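# Pour hazelnuts from bowl into a hand-held cup

## Task

With a small bowl of hazelnuts and an empty cup on the table, lift the cup off the table and transfer all of the hazelnuts from the bowl into it while it is held up. Afterwards set both objects down resting directly on the table, with the cup upright; the bowl may end upside down. It fails if, between the first hazelnut entering the cup and the last one, the cup is supported by anything other than the robot, or if the cup or bowl is released or drops with no support within a few millimetres below it. Objects that stay in place only because the robot holds them do not count. When finished, release both and move the hands away.

## Robot and tools

ROBOT. Two arms, left_arm and right_arm, face each other across a table. left_arm's base is on the +y side; the names do not refer to image sides. Both carry the same five-finger right hand, so hand axes and numbers mean the same on each arm.

FRAME. Result poses use one scene frame: origin on the table top halfway between the arm bases, z up, table surface at z = 0. Positions are in metres, orientation as quaternion wxyz, velocities in m/s and rad/s. Printed positions can be slightly off, more so at long reach.

HAND POINT. Each arm is steered by a point 0.05 m in front of the palm, where index pad and thumb tip meet in a pinch. Its +z runs along the straightened fingers (fingertips 0.06 to 0.07 m beyond it), +y points out of the palm, +x points across the palm toward the little finger. The hand extends 0.08 m to the little-finger side and 0.02 m (thumb tucked in front) up to 0.09 m on the thumb side. A wrist bracket on the little-finger side protrudes 0.03 m past the point in +y and 0.11 m across; it can collide.

execute_actions. Argument actions is a list holding zero or one item; optional pictures (boolean) asks for camera images. An empty list just reports state (with pictures). An item with rows (1 to 15 rows) and steps (3 to 15, default 15, each step 1/30 s) runs one action; rows are applied one per step and the last repeats. An item with only steps (up to 300) is a wait, counted from the previous result, so thinking time is included.

ROW. Always 28 numbers in [-1, 1]: for left_arm dx, dy, dz, rx, ry, rz, then left hand little, ring, middle, index, thumb_bend, thumb_turn, force_limit, speed; then the same 14 for right_arm. The first six of each arm are an offset, not an absolute pose: measured in that hand point's own axes from its pose in the latest result showing it (or from where it is when the action starts, for the first call of a scene or later calls within one reply). Every row refers to that same base, not to the row before. Scale: 1.0 equals 0.6 m or 180 degrees; rx, ry, rz form a single rotation vector. Each step the command is clipped to within 100 mm and 16 degrees of the measured pose, so far targets need several actions. All-zero offsets pull the arm back to the base pose; they do not mean hold still.

HAND NUMBERS are absolute targets. Fingers: +1 straight, -1 curled into the palm. thumb_bend: +1 straight, -1 fully bent. thumb_turn: +1 beside the palm, -1 across in front of it. A pinch is roughly index -0.22, thumb_bend -0.75, thumb_turn -0.57. force_limit maps -1..+1 to about 0..10 N at the fingertip (0..15 N for both thumb motors) and only stops closing. speed maps -1..+1 to nearly zero up to full (whole travel 0.6 s). There is no 'no change' value: resend the last hand numbers used, or, before any, hand_measured followed by hand_force_limit and hand_speed. A motor only starts when its target changes by 0.01 or more. For a soft grip close at speed -0.9 or below. With the thumb tucked in front, the hand can wrap objects 0.035 to 0.08 m wide; turn the thumb before reaching the object.

move. target is one 28-number row with the same offset meaning; both arms travel straight toward their targets and finish together in 0.5 to 10 s. speed is m/s per arm, 0.002 to 0.5 (default 0.25); turning is capped at twice that in rad/s. Optional stop_force, 9 to 40 N, shared by both arms, ends an arm's path when its wrist sensor feels that much resistance; use it only with slow, non-rotating moves, and omit it when backing away from something the hand presses on. The result adds a move: line with the ending per arm (done, off_target, moving, held, fault, contact) and limits (paced = pose clipped, held = some steps blocked).



RESULTS. Each arm's state line gives hand point pose and velocity; a Hand target line shows where the controller is driving it. HELD marks steps not sent; 'pose unreachable' names an arm whose command was altered by the clearance check. Wrist force and torque are in end-effector axes, with offsets up to about 4 N, noise, and saturation near 50 N. hand_measured, hand_stopped_by (moving, target, force, stalled, fault) and hand_load_n list six motor values in row order; load is positive when pushing a finger open, and near-zero loads mean the grip is lost. The last 3 steps of each action run after the result is taken, and the simulation keeps running while you reply.

AVOID. Stiff arms: commanding even slightly into a firm surface can trip a fault. Contact torque over a joint limit (24.9 N m at wrists, 133 elsewhere) or 150 N outside force stops that arm for 10 s. Motors holding loads heat; 70 °C warns, 85 °C brakes the arm. Do not let the arms hit or press on each other. Do not drop, knock over or push anything off the table, do not let the cup touch down mid-transfer, and release objects only when they rest on the table.

Each tool is called after "Emit:" by a JSON object that holds its "fn" and its "kwargs".

Reference images:

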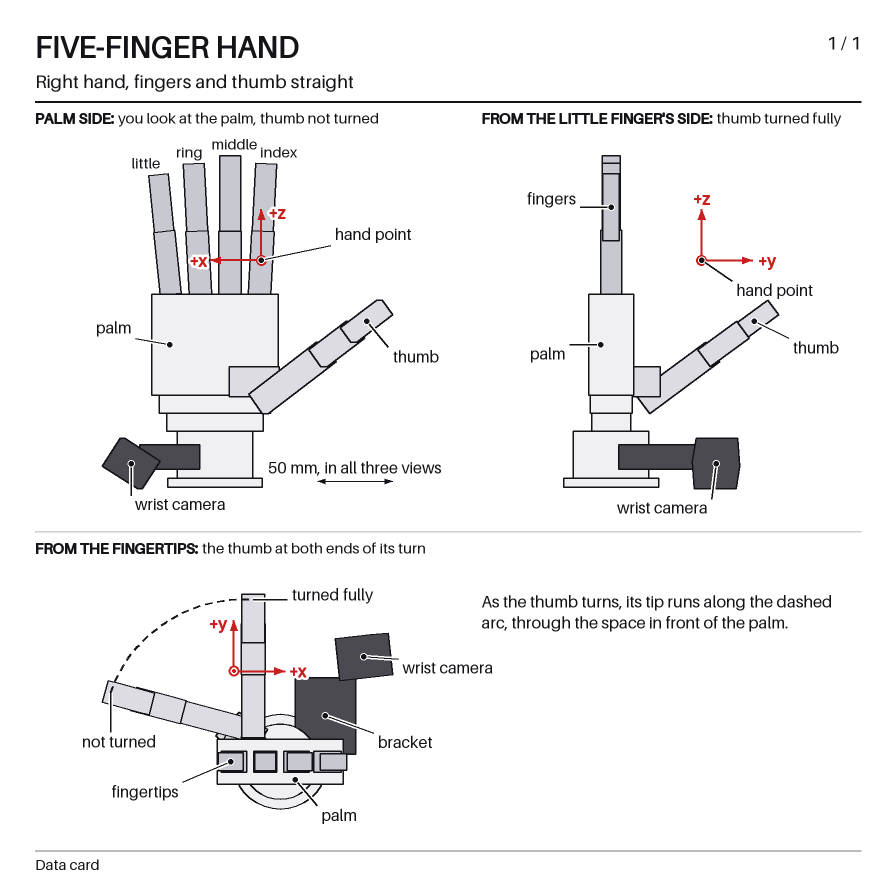

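## Session

Emit:
{"fn": "execute_actions", "kwargs": {"actions": []}}

Scene clock: 0.00 s of 6600.00 s.
left_arm: end_effector_position=(+0.3354, +0.4909, +0.4728) hand_measured=(+1.000, +1.000, +1.000, +1.000, +1.000, +1.000) hand_load_n=(+0.0, +0.0, +0.0, +0.0, +0.0, +0.0) hand_stopped_by=(target, target, target, target, target, target) hand_force_limit=0.00 hand_speed=-0.80 end_effector_quat_wxyz=(-0.012, +0.294, +0.956, +0.021) end_effector_velocity=(+0.000, +0.000, +0.000) end_effector_angular_velocity=(-0.000, -0.000, +0.001) | right_arm: end_effector_position=(+0.0675, -0.2562, +0.4932) hand_measured=(+1.000, +1.000, +1.000, +1.000, +1.000, +1.000) hand_load_n=(+0.0, +0.0, +0.0, +0.0, +0.0, +0.0) hand_stopped_by=(target, target, target, target, target, target) hand_force_limit=0.00 hand_speed=-0.80 end_effector_quat_wxyz=(+0.018, -0.384, +0.923, -0.007) end_effector_velocity=(-0.001, -0.000, +0.001) end_effector_angular_velocity=(+0.001, -0.001, -0.001)
Joint positions: left_arm=[ 0.573 -1.722  1.371  1.965  1.549 -1.87 ] | right_arm=[-1.178 -1.752  1.312  1.975  1.587 -1.902]
Joint velocities: left_arm=[ 0.    -0.    -0.    -0.     0.    -0.001] | right_arm=[-0.001 -0.002 -0.     0.001  0.     0.001]
Wrist force (N, on the end effector, along its own x y z axes, offset not removed): no reading
Wrist torque (N m, same axes, about the end effector's origin, offset not removed): no reading
Hand target (left_arm): +0.335, +0.491, +0.473; -0.012, +0.294, +0.956, +0.021
Hand target (right_arm): +0.068, -0.256, +0.493; +0.018, -0.384, +0.923, -0.007

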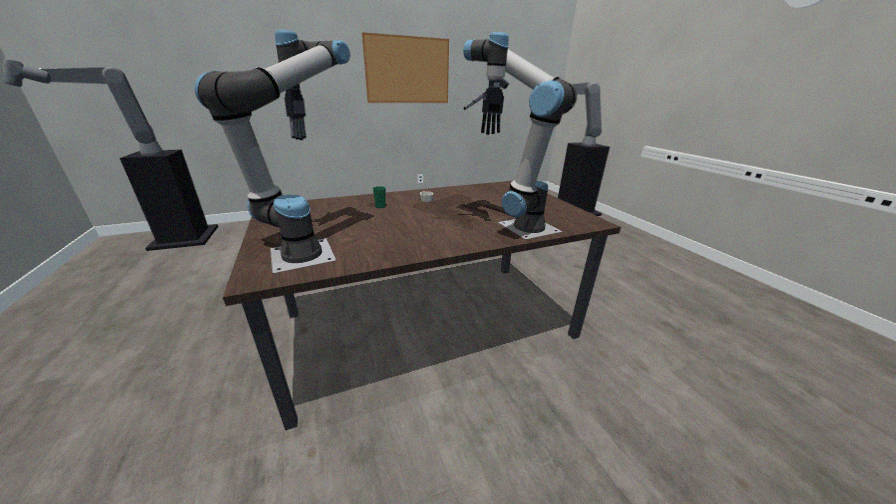

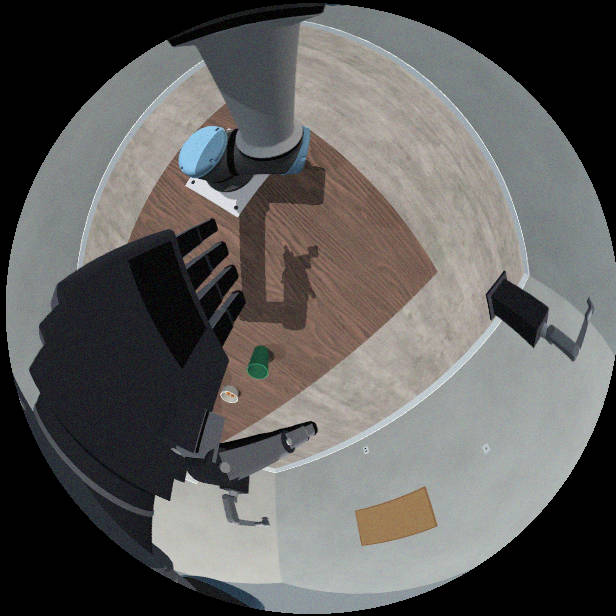

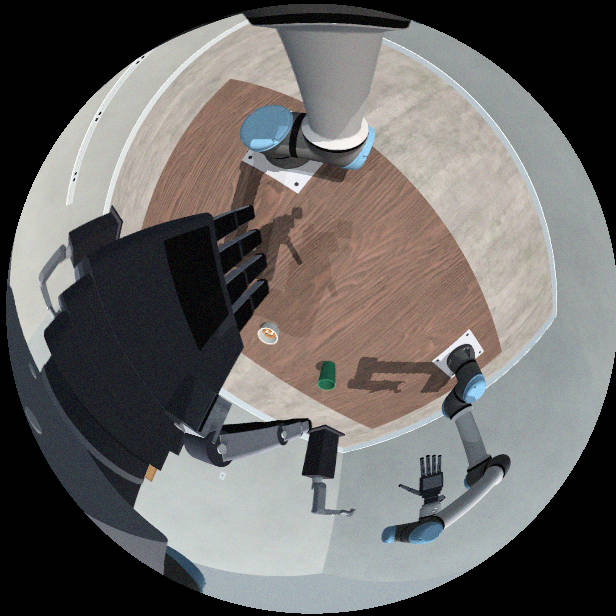

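Emit:
{"fn": "zoom_image", "kwargs": {"camera": "cam_low", "region": [340, 160, 480, 240]}}

Emit:
{"fn": "zoom_image", "kwargs": {"camera": "cam_right_wrist", "region": [230, 300, 370, 410]}}

Emit:
{"fn": "zoom_image", "kwargs": {"camera": "cam_left_wrist", "region": [190, 320, 310, 420]}}

Region (340, 160, 480, 240) of cam_low's 896x504 image, scaled by 3.600, with more detail than that image has; it fills the top 288 rows of this view, and the rest is white.

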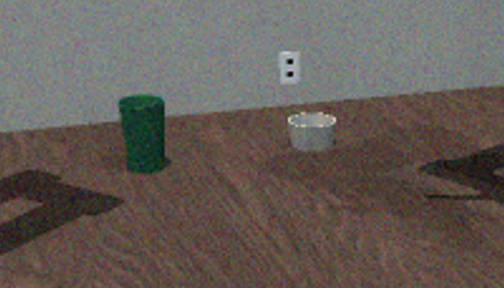

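Region (230, 300, 370, 410) of cam_right_wrist's 616x616 image, scaled by 3.600, with more detail than that image has; it fills the top 396 rows of this view, and the rest is white.

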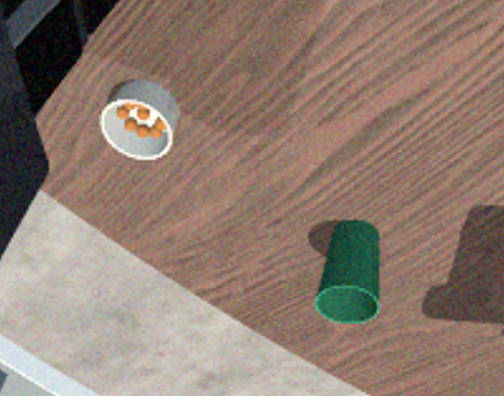

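Region (190, 320, 310, 420) of cam_left_wrist's 616x616 image, scaled by 4.200, with more detail than that image has.

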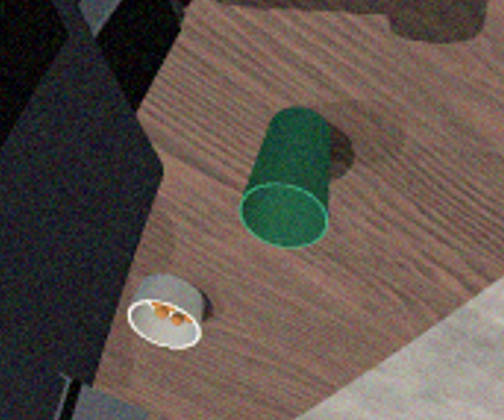

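Emit:
{"fn": "move", "kwargs": {"target": [-0.362,-0.340,0.288,0,0,-0.94,1,1,1,1,1,-1,0,0,-0.292,-0.397,0.322,0,0,-0.916,1,1,1,1,1,-1,0,0], "speed": 0.45}}

Scene clock: 8.60 s of 6600.00 s.
left_arm: end_effector_position=(+0.3989, +0.2087, +0.2860) hand_measured=(+1.000, +1.000, +1.000, +1.000, +1.000, -1.000) hand_load_n=(+0.0, +0.0, +0.0, +0.0, +0.0, +0.0) hand_stopped_by=(target, target, target, target, target, target) hand_force_limit=0.00 hand_speed=0.00 end_effector_quat_wxyz=(-0.020, +0.923, -0.383, -0.014) end_effector_velocity=(-0.001, -0.002, -0.001) end_effector_angular_velocity=(+0.001, -0.001, +0.009) | right_arm: end_effector_position=(+0.3670, -0.2995, +0.3115) hand_measured=(+1.000, +1.000, +1.000, +1.000, +1.000, -1.000) hand_load_n=(+0.0, +0.0, +0.0, +0.0, +0.0, +0.0) hand_stopped_by=(target, target, target, target, target, target) hand_force_limit=0.00 hand_speed=0.00 end_effector_quat_wxyz=(+0.005, +0.966, +0.258, +0.019) end_effector_velocity=(+0.001, -0.000, -0.000) end_effector_angular_velocity=(+0.002, -0.001, +0.010)
Joint positions: left_arm=[ 0.579 -1.057  1.059  1.613  1.549 -4.816] | right_arm=[-1.269 -1.179  1.154  1.559  1.584 -4.87 ]
Joint velocities: left_arm=[-0.003  0.     0.002 -0.002 -0.001 -0.012] | right_arm=[-0.001 -0.002  0.002 -0.002 -0.002 -0.012]
Wrist force (N, on the end effector, along its own x y z axes, offset not removed): left_arm=[3.9 0.3 0.1] | right_arm=[-0.5 2.1 -0.4]
Wrist torque (N m, same axes, about the end effector's origin, offset not removed): left_arm=[0.13 -0.63 0.03] | right_arm=[0.52 0.01 0.02]
Hand target (left_arm): +0.399, +0.209, +0.286; -0.020, +0.924, -0.383, -0.014
Hand target (right_arm): +0.367, -0.300, +0.311; +0.005, +0.966, +0.259, +0.019
Off the commanded pose (left_arm): 0.001 m, 0 deg.
Off the commanded pose (right_arm): 0.001 m, 0 deg.
Kept back: nothing.
After step 90, 1.70 s passed at rest.
move: done

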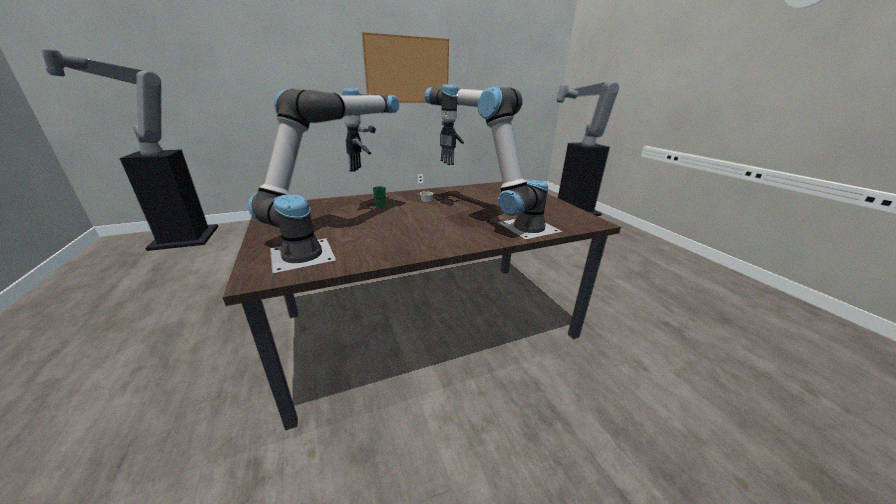

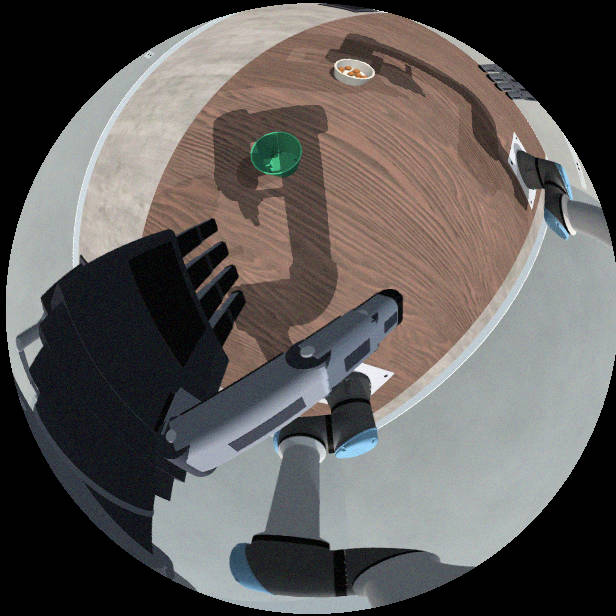

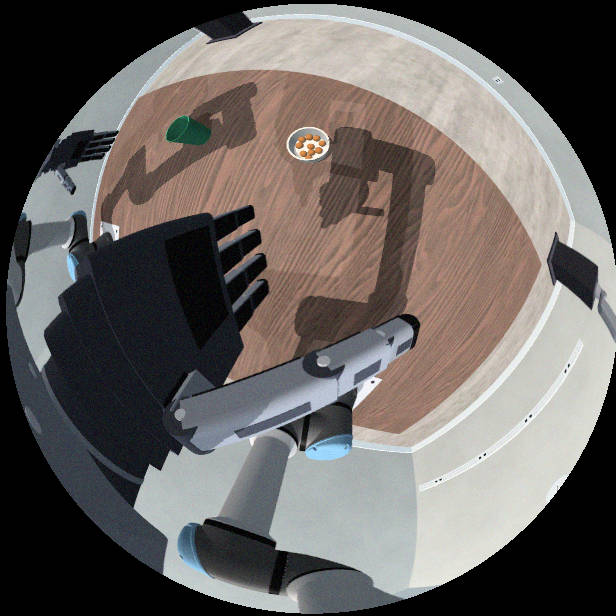

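Emit:
{"fn": "zoom_image", "kwargs": {"camera": "cam_left_wrist", "region": [226, 110, 326, 210]}}

Emit:
{"fn": "zoom_image", "kwargs": {"camera": "cam_right_wrist", "region": [258, 100, 358, 200]}}

Region (226, 110, 326, 210) of cam_left_wrist's 616x616 image, scaled by 5.040, with more detail than that image has.

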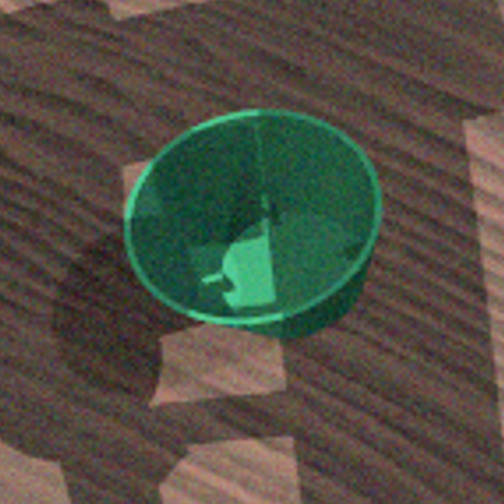

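Region (258, 100, 358, 200) of cam_right_wrist's 616x616 image, scaled by 5.040, with more detail than that image has.

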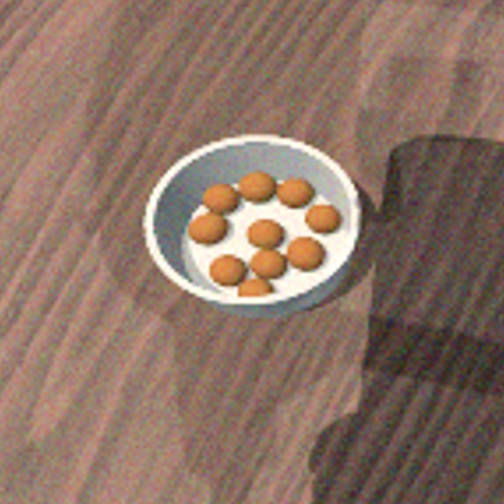

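Emit:
{"fn": "move", "kwargs": {"target": [0.052,-0.029,0.343,-0.0067,0.513,-0.0067,1,1,1,1,1,-1,0,0,0.093,-0.051,0.389,0.0048,0.489,0.0048,1,1,1,1,1,-1,0,0], "speed": 0.4}}

Scene clock: 13.43 s of 6600.00 s.
left_arm: end_effector_position=(+0.4314, +0.2086, +0.0791) hand_measured=(+1.000, +1.000, +1.000, +1.000, +1.000, -1.000) hand_load_n=(+0.0, +0.0, +0.0, +0.0, +0.0, +0.0) hand_stopped_by=(target, target, target, target, target, target) hand_force_limit=0.00 hand_speed=0.00 end_effector_quat_wxyz=(+0.271, +0.653, -0.272, +0.652) end_effector_velocity=(+0.000, -0.001, -0.001) end_effector_angular_velocity=(-0.010, -0.007, -0.002) | right_arm: end_effector_position=(+0.4091, -0.2448, +0.0796) hand_measured=(+1.000, +1.000, +1.000, +1.000, +1.000, -1.000) hand_load_n=(+0.0, +0.0, +0.0, +0.0, +0.0, +0.0) hand_stopped_by=(target, target, target, target, target, target) hand_force_limit=0.00 hand_speed=0.00 end_effector_quat_wxyz=(-0.183, +0.684, +0.182, +0.682) end_effector_velocity=(+0.000, +0.001, -0.001) end_effector_angular_velocity=(+0.005, -0.011, +0.001)
Joint positions: left_arm=[ 0.588 -1.348  2.557 -1.207  1.477 -4.712] | right_arm=[-1.315 -1.339  2.54  -1.199  1.368 -4.71 ]
Joint velocities: left_arm=[-0.001  0.016  0.004 -0.031  0.001 -0.001] | right_arm=[ 0.002  0.015  0.004 -0.031  0.001  0.002]
Wrist force (N, on the end effector, along its own x y z axes, offset not removed): left_arm=[2.3 2.5 -1.0] | right_arm=[-1.4 0.8 0.1]
Wrist torque (N m, same axes, about the end effector's origin, offset not removed): left_arm=[0.40 -0.43 0.18] | right_arm=[0.11 0.07 -0.11]
Hand target (left_arm): +0.431, +0.209, +0.079; +0.271, +0.653, -0.272, +0.653
Hand target (right_arm): +0.409, -0.245, +0.079; -0.183, +0.683, +0.182, +0.683
Off the commanded pose (left_arm): 0.001 m, 0 deg.
Off the commanded pose (right_arm): 0.000 m, 0 deg.
Kept back: nothing.
move: done

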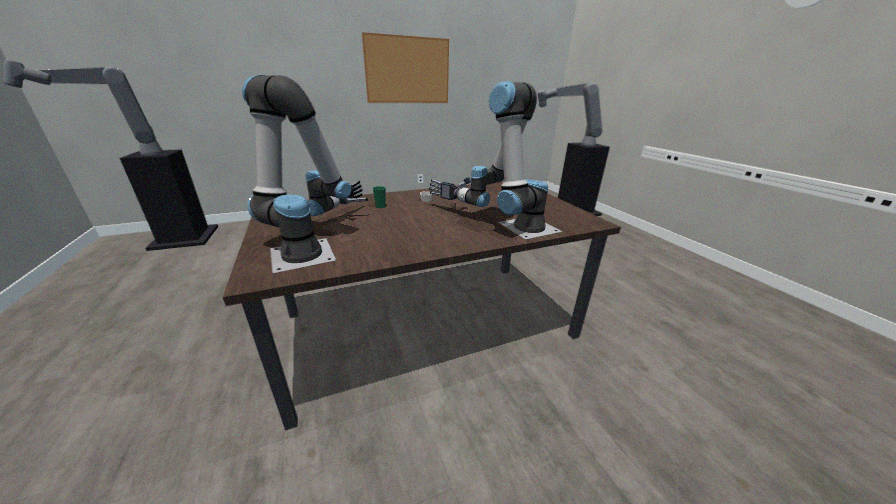

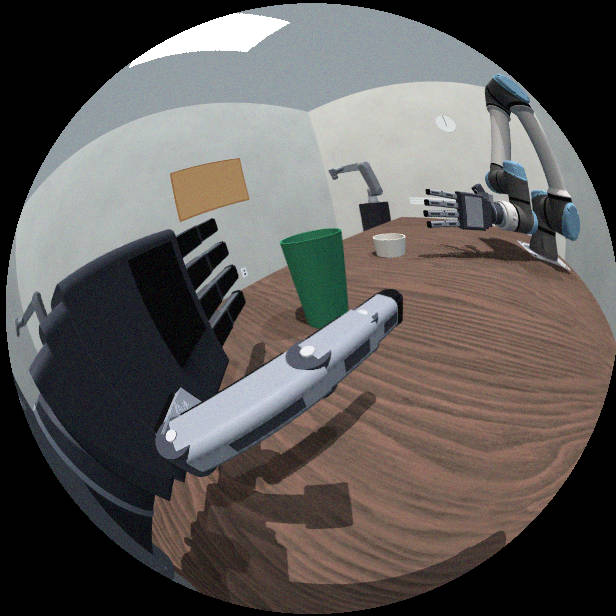

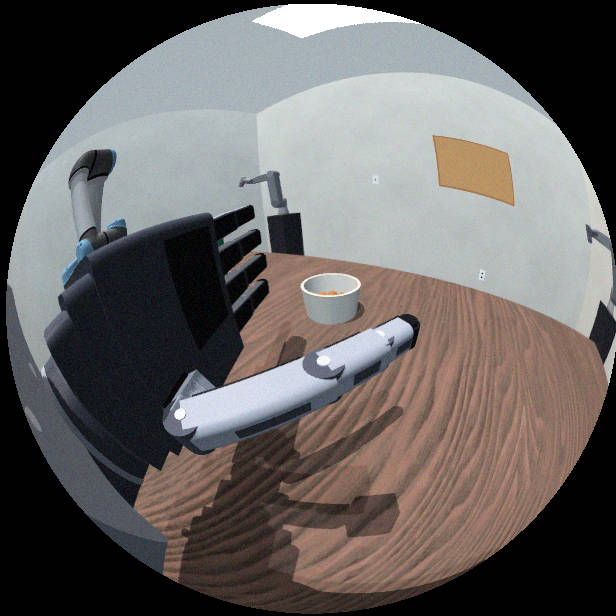

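Emit:
{"fn": "move", "kwargs": {"target": [-0.065,0.01,0.11,0,0,0,1,1,1,1,1,-1,0,0,-0.075,0.0,0.11,0,0,0,1,1,1,1,1,-1,0,0], "speed": 0.15}}

Scene clock: 14.73 s of 6600.00 s.
left_arm: end_effector_position=(+0.4737, +0.1578, +0.0402) hand_measured=(+1.000, +1.000, +1.000, +1.000, +1.000, -1.000) hand_load_n=(+0.0, +0.0, +0.0, +0.0, +0.0, +0.0) hand_stopped_by=(target, target, target, target, target, target) hand_force_limit=0.00 hand_speed=0.00 end_effector_quat_wxyz=(+0.271, +0.653, -0.272, +0.652) end_effector_velocity=(+0.001, -0.001, -0.001) end_effector_angular_velocity=(-0.001, -0.000, +0.000) | right_arm: end_effector_position=(+0.4660, -0.2118, +0.0345) hand_measured=(+1.000, +1.000, +1.000, +1.000, +1.000, -1.000) hand_load_n=(+0.0, +0.0, +0.0, +0.0, +0.0, +0.0) hand_stopped_by=(target, target, target, target, target, target) hand_force_limit=0.00 hand_speed=0.00 end_effector_quat_wxyz=(-0.183, +0.684, +0.182, +0.682) end_effector_velocity=(+0.002, +0.001, -0.000) end_effector_angular_velocity=(+0.001, -0.002, -0.000)
Joint positions: left_arm=[ 0.588 -1.125  2.396 -1.269  1.478 -4.712] | right_arm=[-1.272 -1.096  2.368 -1.271  1.412 -4.71 ]
Joint velocities: left_arm=[ 0.001  0.005 -0.005 -0.001  0.    -0.001] | right_arm=[ 0.001  0.004 -0.005 -0.001  0.002  0.   ]
Wrist force (N, on the end effector, along its own x y z axes, offset not removed): left_arm=[1.1 0.5 -0.1] | right_arm=[-2.2 1.1 0.9]
Wrist torque (N m, same axes, about the end effector's origin, offset not removed): left_arm=[0.05 -0.27 -0.01] | right_arm=[0.13 0.16 -0.13]
Hand target (left_arm): +0.474, +0.158, +0.040; +0.271, +0.653, -0.272, +0.652
Hand target (right_arm): +0.466, -0.212, +0.034; -0.183, +0.684, +0.182, +0.682
Off the commanded pose (left_arm): 0.000 m, 0 deg.
Off the commanded pose (right_arm): 0.000 m, 0 deg.
Kept back: nothing.
move: done

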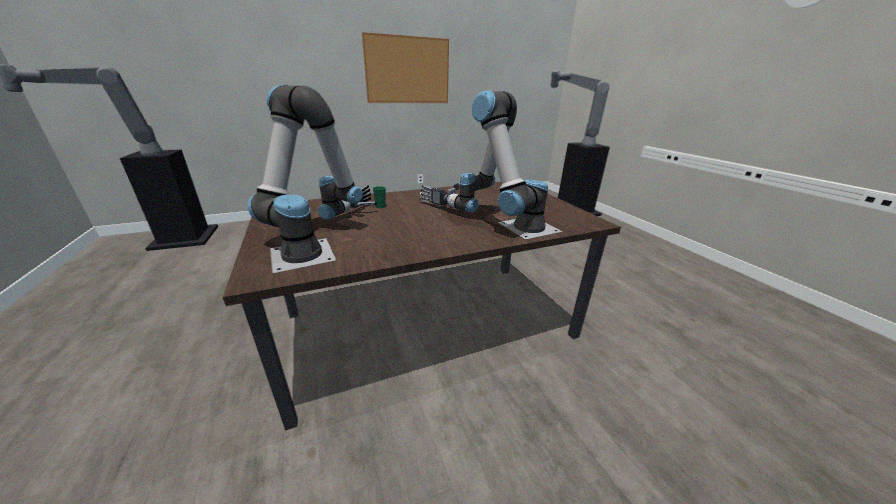

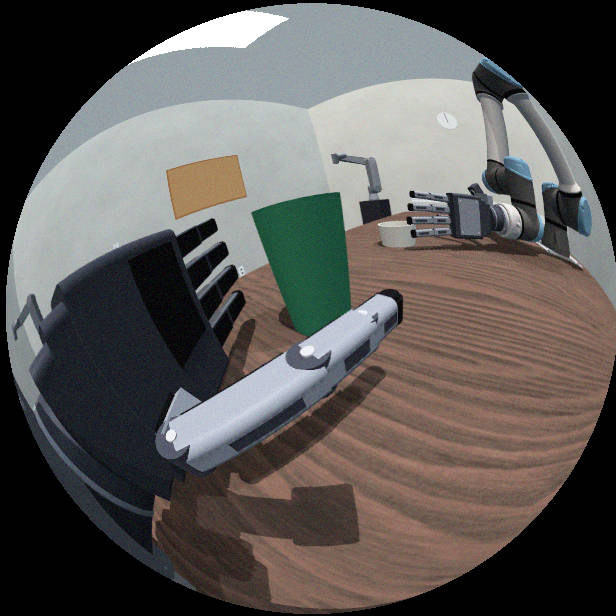

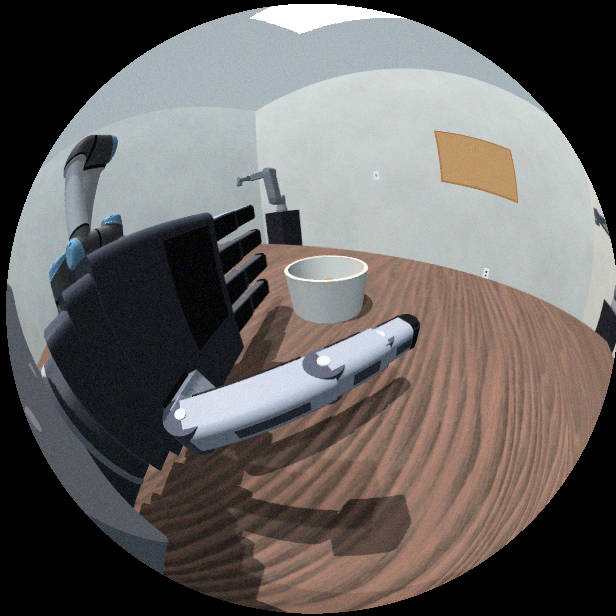

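Emit:
{"fn": "zoom_image", "kwargs": {"camera": "cam_left_wrist", "region": [360, 170, 540, 270]}}

Region (360, 170, 540, 270) of cam_left_wrist's 616x616 image, scaled by 2.800, with more detail than that image has.

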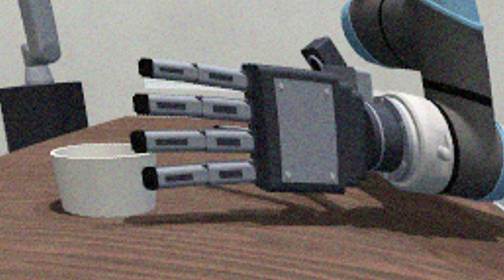

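Emit:
{"fn": "move", "kwargs": {"target": [-0.008,0.025,0.065,0,0,0,1,1,1,1,1,-1,0,0,-0.019,0.01,0.075,0,0,0,1,1,1,1,1,-1,0,0], "speed": 0.06, "stop_force": 10}}

Scene clock: 16.43 s of 6600.00 s.
left_arm: end_effector_position=(+0.4905, +0.1198, +0.0354) hand_measured=(+1.000, +1.000, +1.000, +1.000, +1.000, -1.000) hand_load_n=(+0.0, +0.0, +0.0, +0.0, +0.0, +0.0) hand_stopped_by=(target, target, target, target, target, target) hand_force_limit=0.00 hand_speed=0.00 end_effector_quat_wxyz=(+0.271, +0.653, -0.272, +0.653) end_effector_velocity=(+0.001, -0.002, -0.000) end_effector_angular_velocity=(-0.001, -0.000, -0.000) | right_arm: end_effector_position=(+0.5077, -0.1946, +0.0231) hand_measured=(+1.000, +1.000, +1.000, +1.000, +1.000, -1.000) hand_load_n=(+0.0, +0.0, +0.0, +0.0, +0.0, +0.0) hand_stopped_by=(target, target, target, target, target, target) hand_force_limit=0.00 hand_speed=0.00 end_effector_quat_wxyz=(-0.183, +0.684, +0.182, +0.682) end_effector_velocity=(+0.002, +0.001, -0.001) end_effector_angular_velocity=(+0.000, +0.001, +0.000)
Joint positions: left_arm=[ 0.555 -1.073  2.301 -1.226  1.445 -4.712] | right_arm=[-1.268 -1.016  2.245 -1.228  1.416 -4.71 ]
Joint velocities: left_arm=[-0.002  0.003 -0.005  0.002 -0.002 -0.   ] | right_arm=[ 0.     0.004 -0.006  0.002  0.     0.   ]
Wrist force (N, on the end effector, along its own x y z axes, offset not removed): left_arm=[3.2 2.0 -1.0] | right_arm=[0.6 -1.1 1.6]
Wrist torque (N m, same axes, about the end effector's origin, offset not removed): left_arm=[0.46 -0.75 0.43] | right_arm=[-0.33 -0.29 -0.15]
Hand target (left_arm): +0.491, +0.120, +0.035; +0.271, +0.653, -0.272, +0.653
Hand target (right_arm): +0.508, -0.195, +0.023; -0.183, +0.684, +0.182, +0.682
Off the commanded pose (left_arm): 0.000 m, 0 deg.
Off the commanded pose (right_arm): 0.000 m, 0 deg.
Kept back: nothing.
move: done

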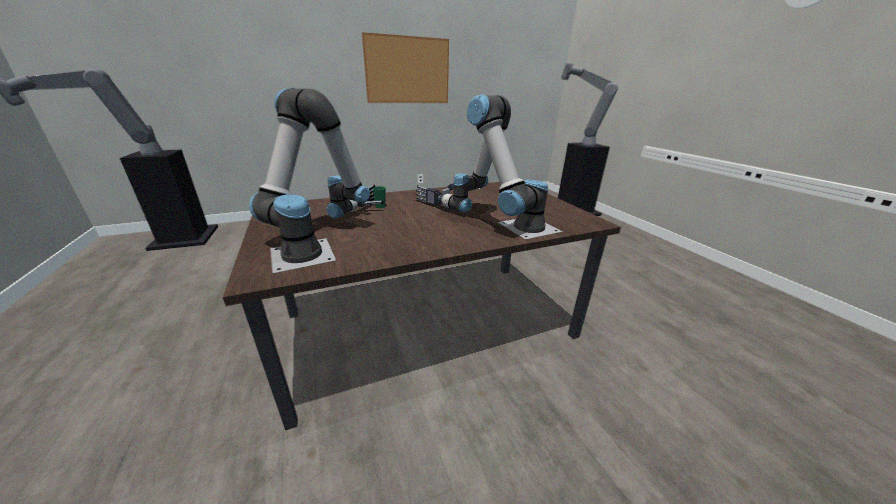

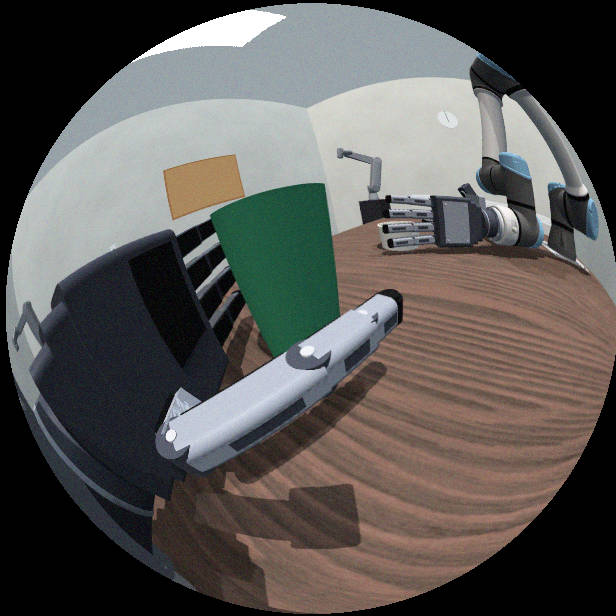

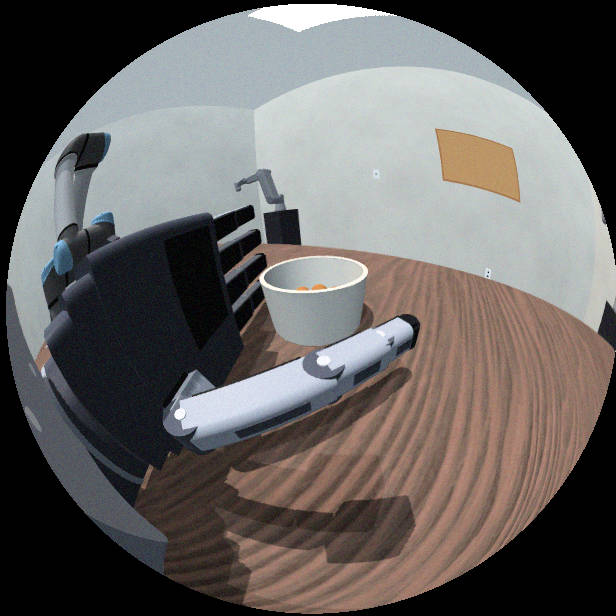

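Emit:
{"fn": "move", "kwargs": {"target": [0,0.008,0.047,0,0,0,1,1,1,1,1,-1,0,0,-0.003,0.008,0.058,0,0,0,1,1,1,1,1,-1,0,0], "speed": 0.05, "stop_force": 10}}

Scene clock: 19.93 s of 6600.00 s.
left_arm: end_effector_position=(+0.5070, +0.0965, +0.0354) hand_measured=(+1.000, +1.000, +1.000, +1.000, +1.000, -1.000) hand_load_n=(+0.0, +0.0, +0.0, +0.0, +0.0, +0.0) hand_stopped_by=(target, target, target, target, target, target) hand_force_limit=0.00 hand_speed=0.00 end_effector_quat_wxyz=(+0.271, +0.653, -0.272, +0.653) end_effector_velocity=(+0.001, -0.001, -0.000) end_effector_angular_velocity=(+0.000, -0.000, +0.001) | right_arm: end_effector_position=(+0.5401, -0.1814, +0.0213) hand_measured=(+1.000, +1.000, +1.000, +1.000, +1.000, -1.000) hand_load_n=(+0.0, +0.0, +0.0, +0.0, +0.0, +0.0) hand_stopped_by=(target, target, target, target, target, target) hand_force_limit=0.00 hand_speed=0.00 end_effector_quat_wxyz=(-0.183, +0.684, +0.182, +0.682) end_effector_velocity=(+0.002, +0.000, +0.000) end_effector_angular_velocity=(+0.002, +0.000, -0.001)
Joint positions: left_arm=[ 0.552 -1.042  2.225 -1.181  1.442 -4.712] | right_arm=[-1.267 -0.974  2.147 -1.172  1.417 -4.71 ]
Joint velocities: left_arm=[ 0.001  0.002 -0.004  0.002  0.     0.   ] | right_arm=[-0.001  0.002 -0.005  0.003  0.     0.002]
Wrist force (N, on the end effector, along its own x y z axes, offset not removed): left_arm=[2.8 3.1 0.7] | right_arm=[0.3 -1.9 -2.9]
Wrist torque (N m, same axes, about the end effector's origin, offset not removed): left_arm=[0.58 -0.49 0.19] | right_arm=[-0.02 -0.08 -0.02]
Hand target (left_arm): +0.507, +0.096, +0.035; +0.271, +0.653, -0.272, +0.653
Hand target (right_arm): +0.540, -0.181, +0.021; -0.183, +0.684, +0.182, +0.682
Off the commanded pose (left_arm): 0.000 m, 0 deg.
Off the commanded pose (right_arm): 0.000 m, 0 deg.
Kept back: nothing.
move: done

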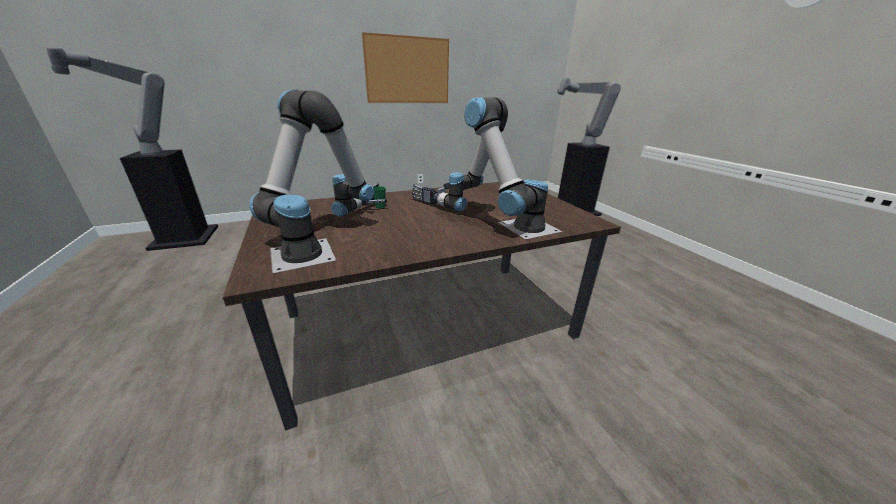

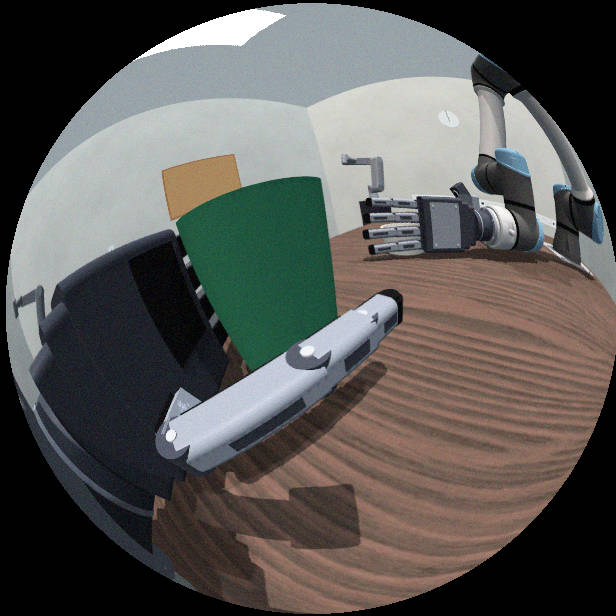

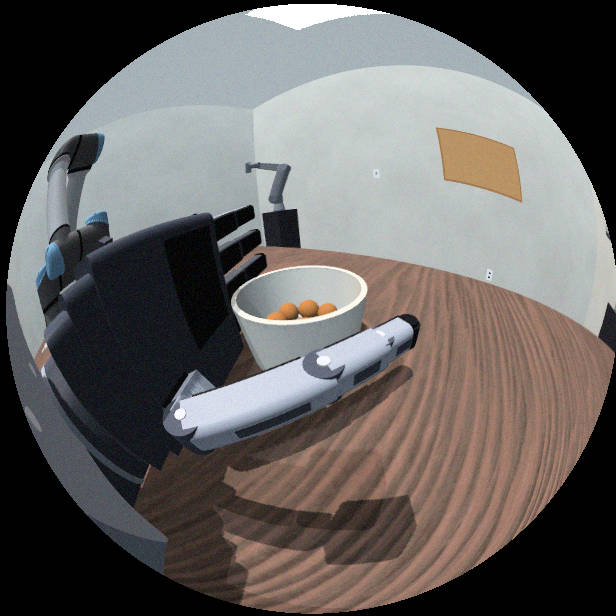

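Emit:
{"fn": "zoom_image", "kwargs": {"camera": "cam_left_wrist", "region": [340, 170, 540, 280]}}

Emit:
{"fn": "zoom_image", "kwargs": {"camera": "cam_right_wrist", "region": [180, 190, 440, 420]}}

Region (340, 170, 540, 280) of cam_left_wrist's 616x616 image, scaled by 2.520, with more detail than that image has; it fills the top 277 rows of this view, and the rest is white.

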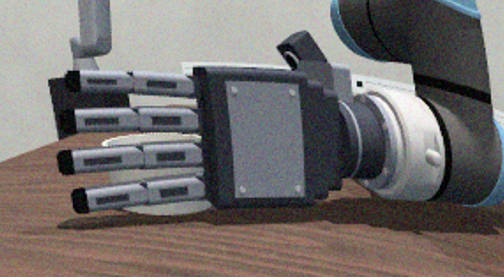

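Region (180, 190, 440, 420) of cam_right_wrist's 616x616 image, scaled by 1.938, with more detail than that image has; it fills the top 446 rows of this view, and the rest is white.

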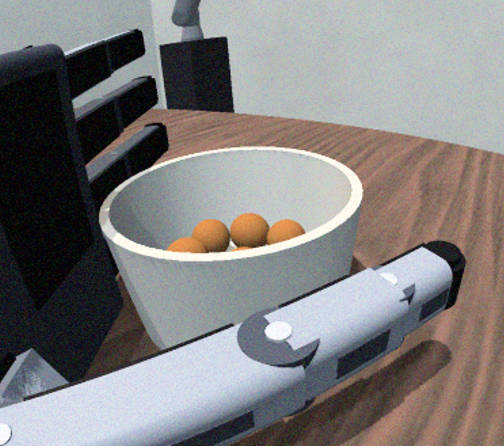

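Emit:
{"fn": "move", "kwargs": {"target": [0,0.003,0.012,0,0,0,1,1,1,1,1,-1,0,0,-0.007,0.003,0.02,0,0,0,1,1,1,1,1,-1,0,0], "speed": 0.03, "stop_force": 9}}

Emit:
{"fn": "move", "kwargs": {"target": [0,0,0,0,0,0,-1,-1,-1,-1,-1,-1,0.2,-0.7,0,0,0,0,0,0,1,1,0.3,0.3,0.6,-1,-0.3,-0.7]}}

Scene clock: 20.97 s of 6600.00 s.
left_arm: end_effector_position=(+0.5107, +0.0902, +0.0354) hand_measured=(+1.000, +1.000, +1.000, +1.000, +1.000, -1.000) hand_load_n=(+0.0, +0.0, +0.0, +0.0, +0.0, +0.0) hand_stopped_by=(target, target, target, target, target, target) hand_force_limit=0.00 hand_speed=0.00 end_effector_quat_wxyz=(+0.271, +0.653, -0.272, +0.653) end_effector_velocity=(+0.001, -0.000, -0.000) end_effector_angular_velocity=(+0.000, +0.000, +0.001) | right_arm: end_effector_position=(+0.5512, -0.1771, +0.0171) hand_measured=(+1.000, +1.000, +1.000, +1.000, +1.000, -1.000) hand_load_n=(+0.0, +0.0, +0.0, +0.0, +0.0, +0.0) hand_stopped_by=(target, target, target, target, target, target) hand_force_limit=0.00 hand_speed=0.00 end_effector_quat_wxyz=(-0.183, +0.684, +0.182, +0.682) end_effector_velocity=(+0.002, +0.001, -0.001) end_effector_angular_velocity=(-0.000, -0.000, +0.000)
Joint positions: left_arm=[ 0.55  -1.034  2.206 -1.17   1.439 -4.712] | right_arm=[-1.266 -0.95   2.113 -1.162  1.417 -4.71 ]
Joint velocities: left_arm=[ 0.001  0.001 -0.002  0.001 -0.    -0.   ] | right_arm=[ 0.001  0.004 -0.005  0.002  0.    -0.001]
Wrist force (N, on the end effector, along its own x y z axes, offset not removed): left_arm=[0.7 4.6 -0.6] | right_arm=[0.4 -1.6 2.7]
Wrist torque (N m, same axes, about the end effector's origin, offset not removed): left_arm=[0.74 -0.27 0.06] | right_arm=[-0.27 -0.25 -0.09]
Hand target (left_arm): +0.511, +0.090, +0.035; +0.271, +0.653, -0.272, +0.653
Hand target (right_arm): +0.551, -0.177, +0.017; -0.183, +0.684, +0.182, +0.682
Off the commanded pose (left_arm): 0.000 m, 0 deg.
Off the commanded pose (right_arm): 0.000 m, 0 deg.
Kept back: nothing.
move: done

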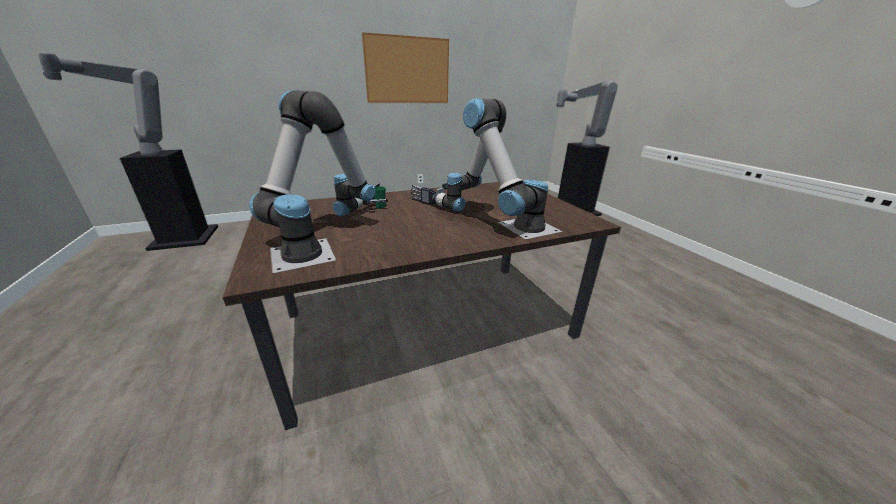

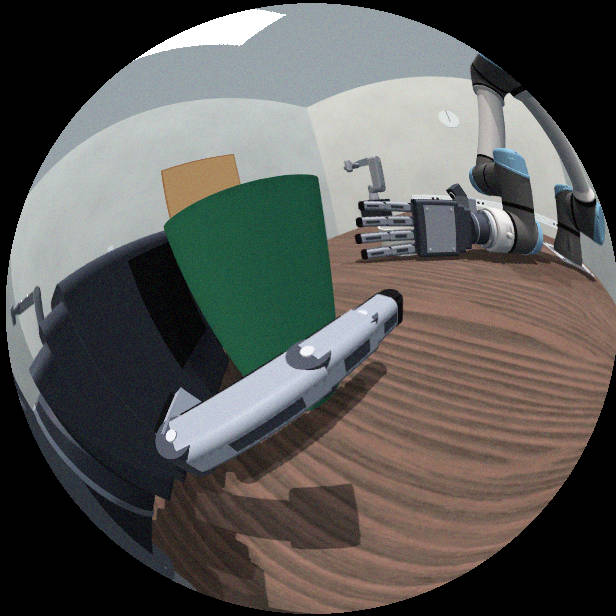

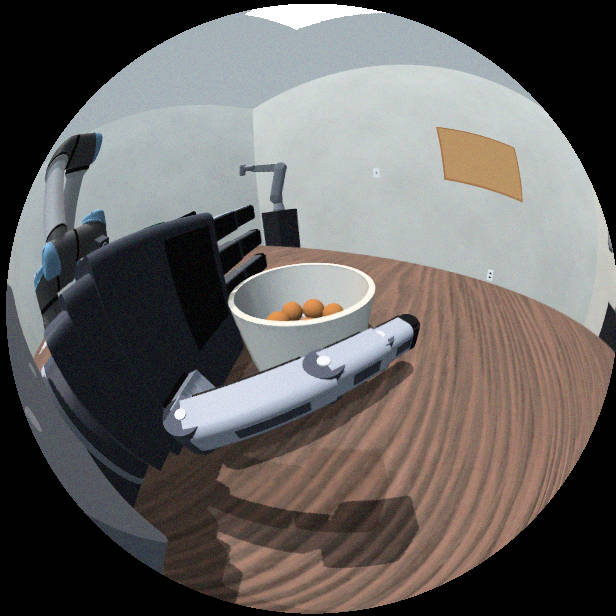

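Scene clock: 23.43 s of 6600.00 s.
left_arm: end_effector_position=(+0.5107, +0.0902, +0.0354) hand_measured=(-0.096, -0.064, -0.062, -0.046, +0.380, -1.000) hand_load_n=(+6.0, +1.0, +4.5, +4.5, +12.5, +6.5) hand_stopped_by=(force, force, force, force, force, target) hand_force_limit=0.20 hand_speed=-0.70 end_effector_quat_wxyz=(+0.271, +0.653, -0.272, +0.653) end_effector_velocity=(-0.000, +0.000, -0.001) end_effector_angular_velocity=(+0.002, +0.001, +0.000) | right_arm: end_effector_position=(+0.5512, -0.1771, +0.0171) hand_measured=(+1.000, +1.000, +0.386, +0.304, +0.646, -1.000) hand_load_n=(+0.0, +0.0, +1.5, +7.0, +11.5, +1.0) hand_stopped_by=(target, target, force, force, force, target) hand_force_limit=-0.30 hand_speed=-0.70 end_effector_quat_wxyz=(-0.183, +0.684, +0.182, +0.682) end_effector_velocity=(+0.000, +0.001, +0.001) end_effector_angular_velocity=(+0.000, -0.002, +0.000)
Joint positions: left_arm=[ 0.55  -1.034  2.206 -1.17   1.439 -4.712] | right_arm=[-1.266 -0.95   2.113 -1.162  1.417 -4.71 ]
Joint velocities: left_arm=[ 0.     0.     0.001  0.001 -0.     0.   ] | right_arm=[ 0.001 -0.001 -0.    -0.     0.001 -0.001]
Wrist force (N, on the end effector, along its own x y z axes, offset not removed): left_arm=[1.2 -1.7 0.6] | right_arm=[-2.4 -0.6 0.1]
Wrist torque (N m, same axes, about the end effector's origin, offset not removed): left_arm=[-0.17 -0.35 -0.09] | right_arm=[-0.09 0.12 -0.18]
Hand target (left_arm): +0.511, +0.090, +0.035; +0.271, +0.653, -0.272, +0.653
Hand target (right_arm): +0.551, -0.177, +0.017; -0.183, +0.684, +0.182, +0.682
Off the commanded pose (left_arm): 0.000 m, 0 deg.
Off the commanded pose (right_arm): 0.000 m, 0 deg.
Kept back: nothing.
move: done

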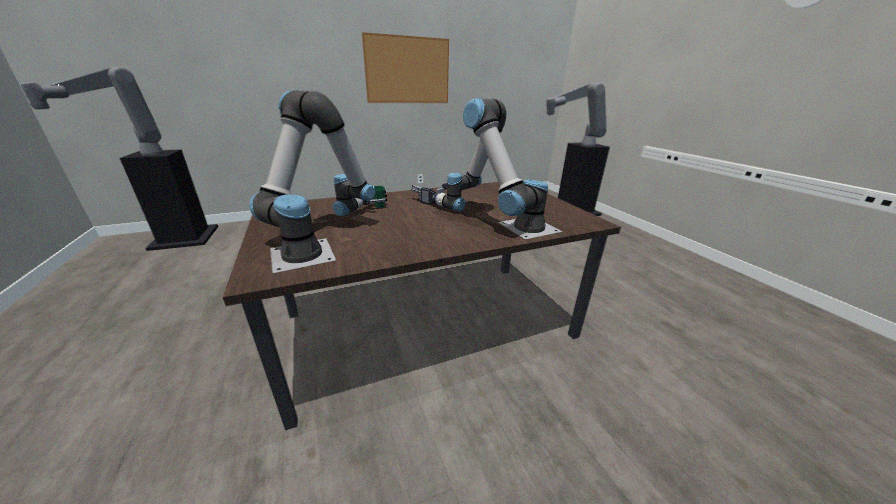

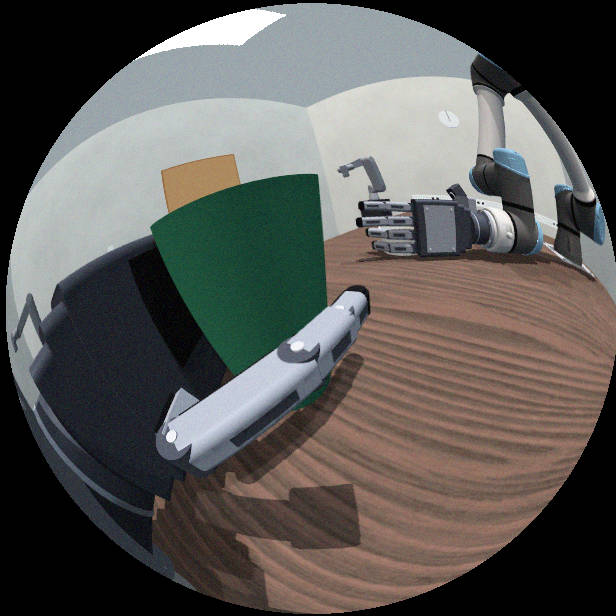

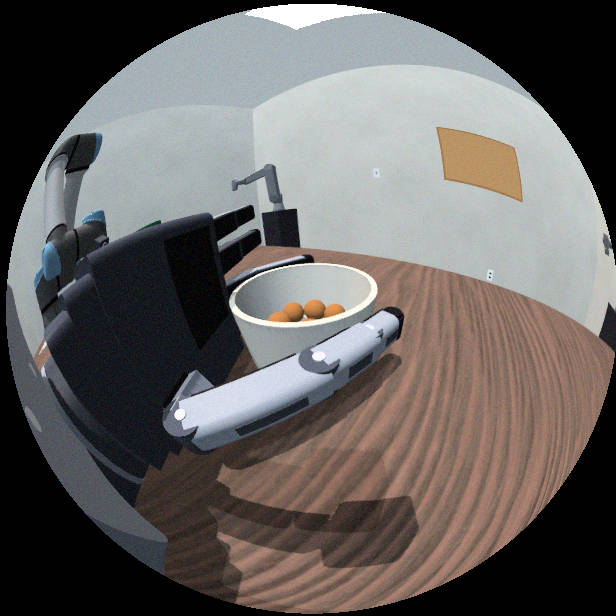

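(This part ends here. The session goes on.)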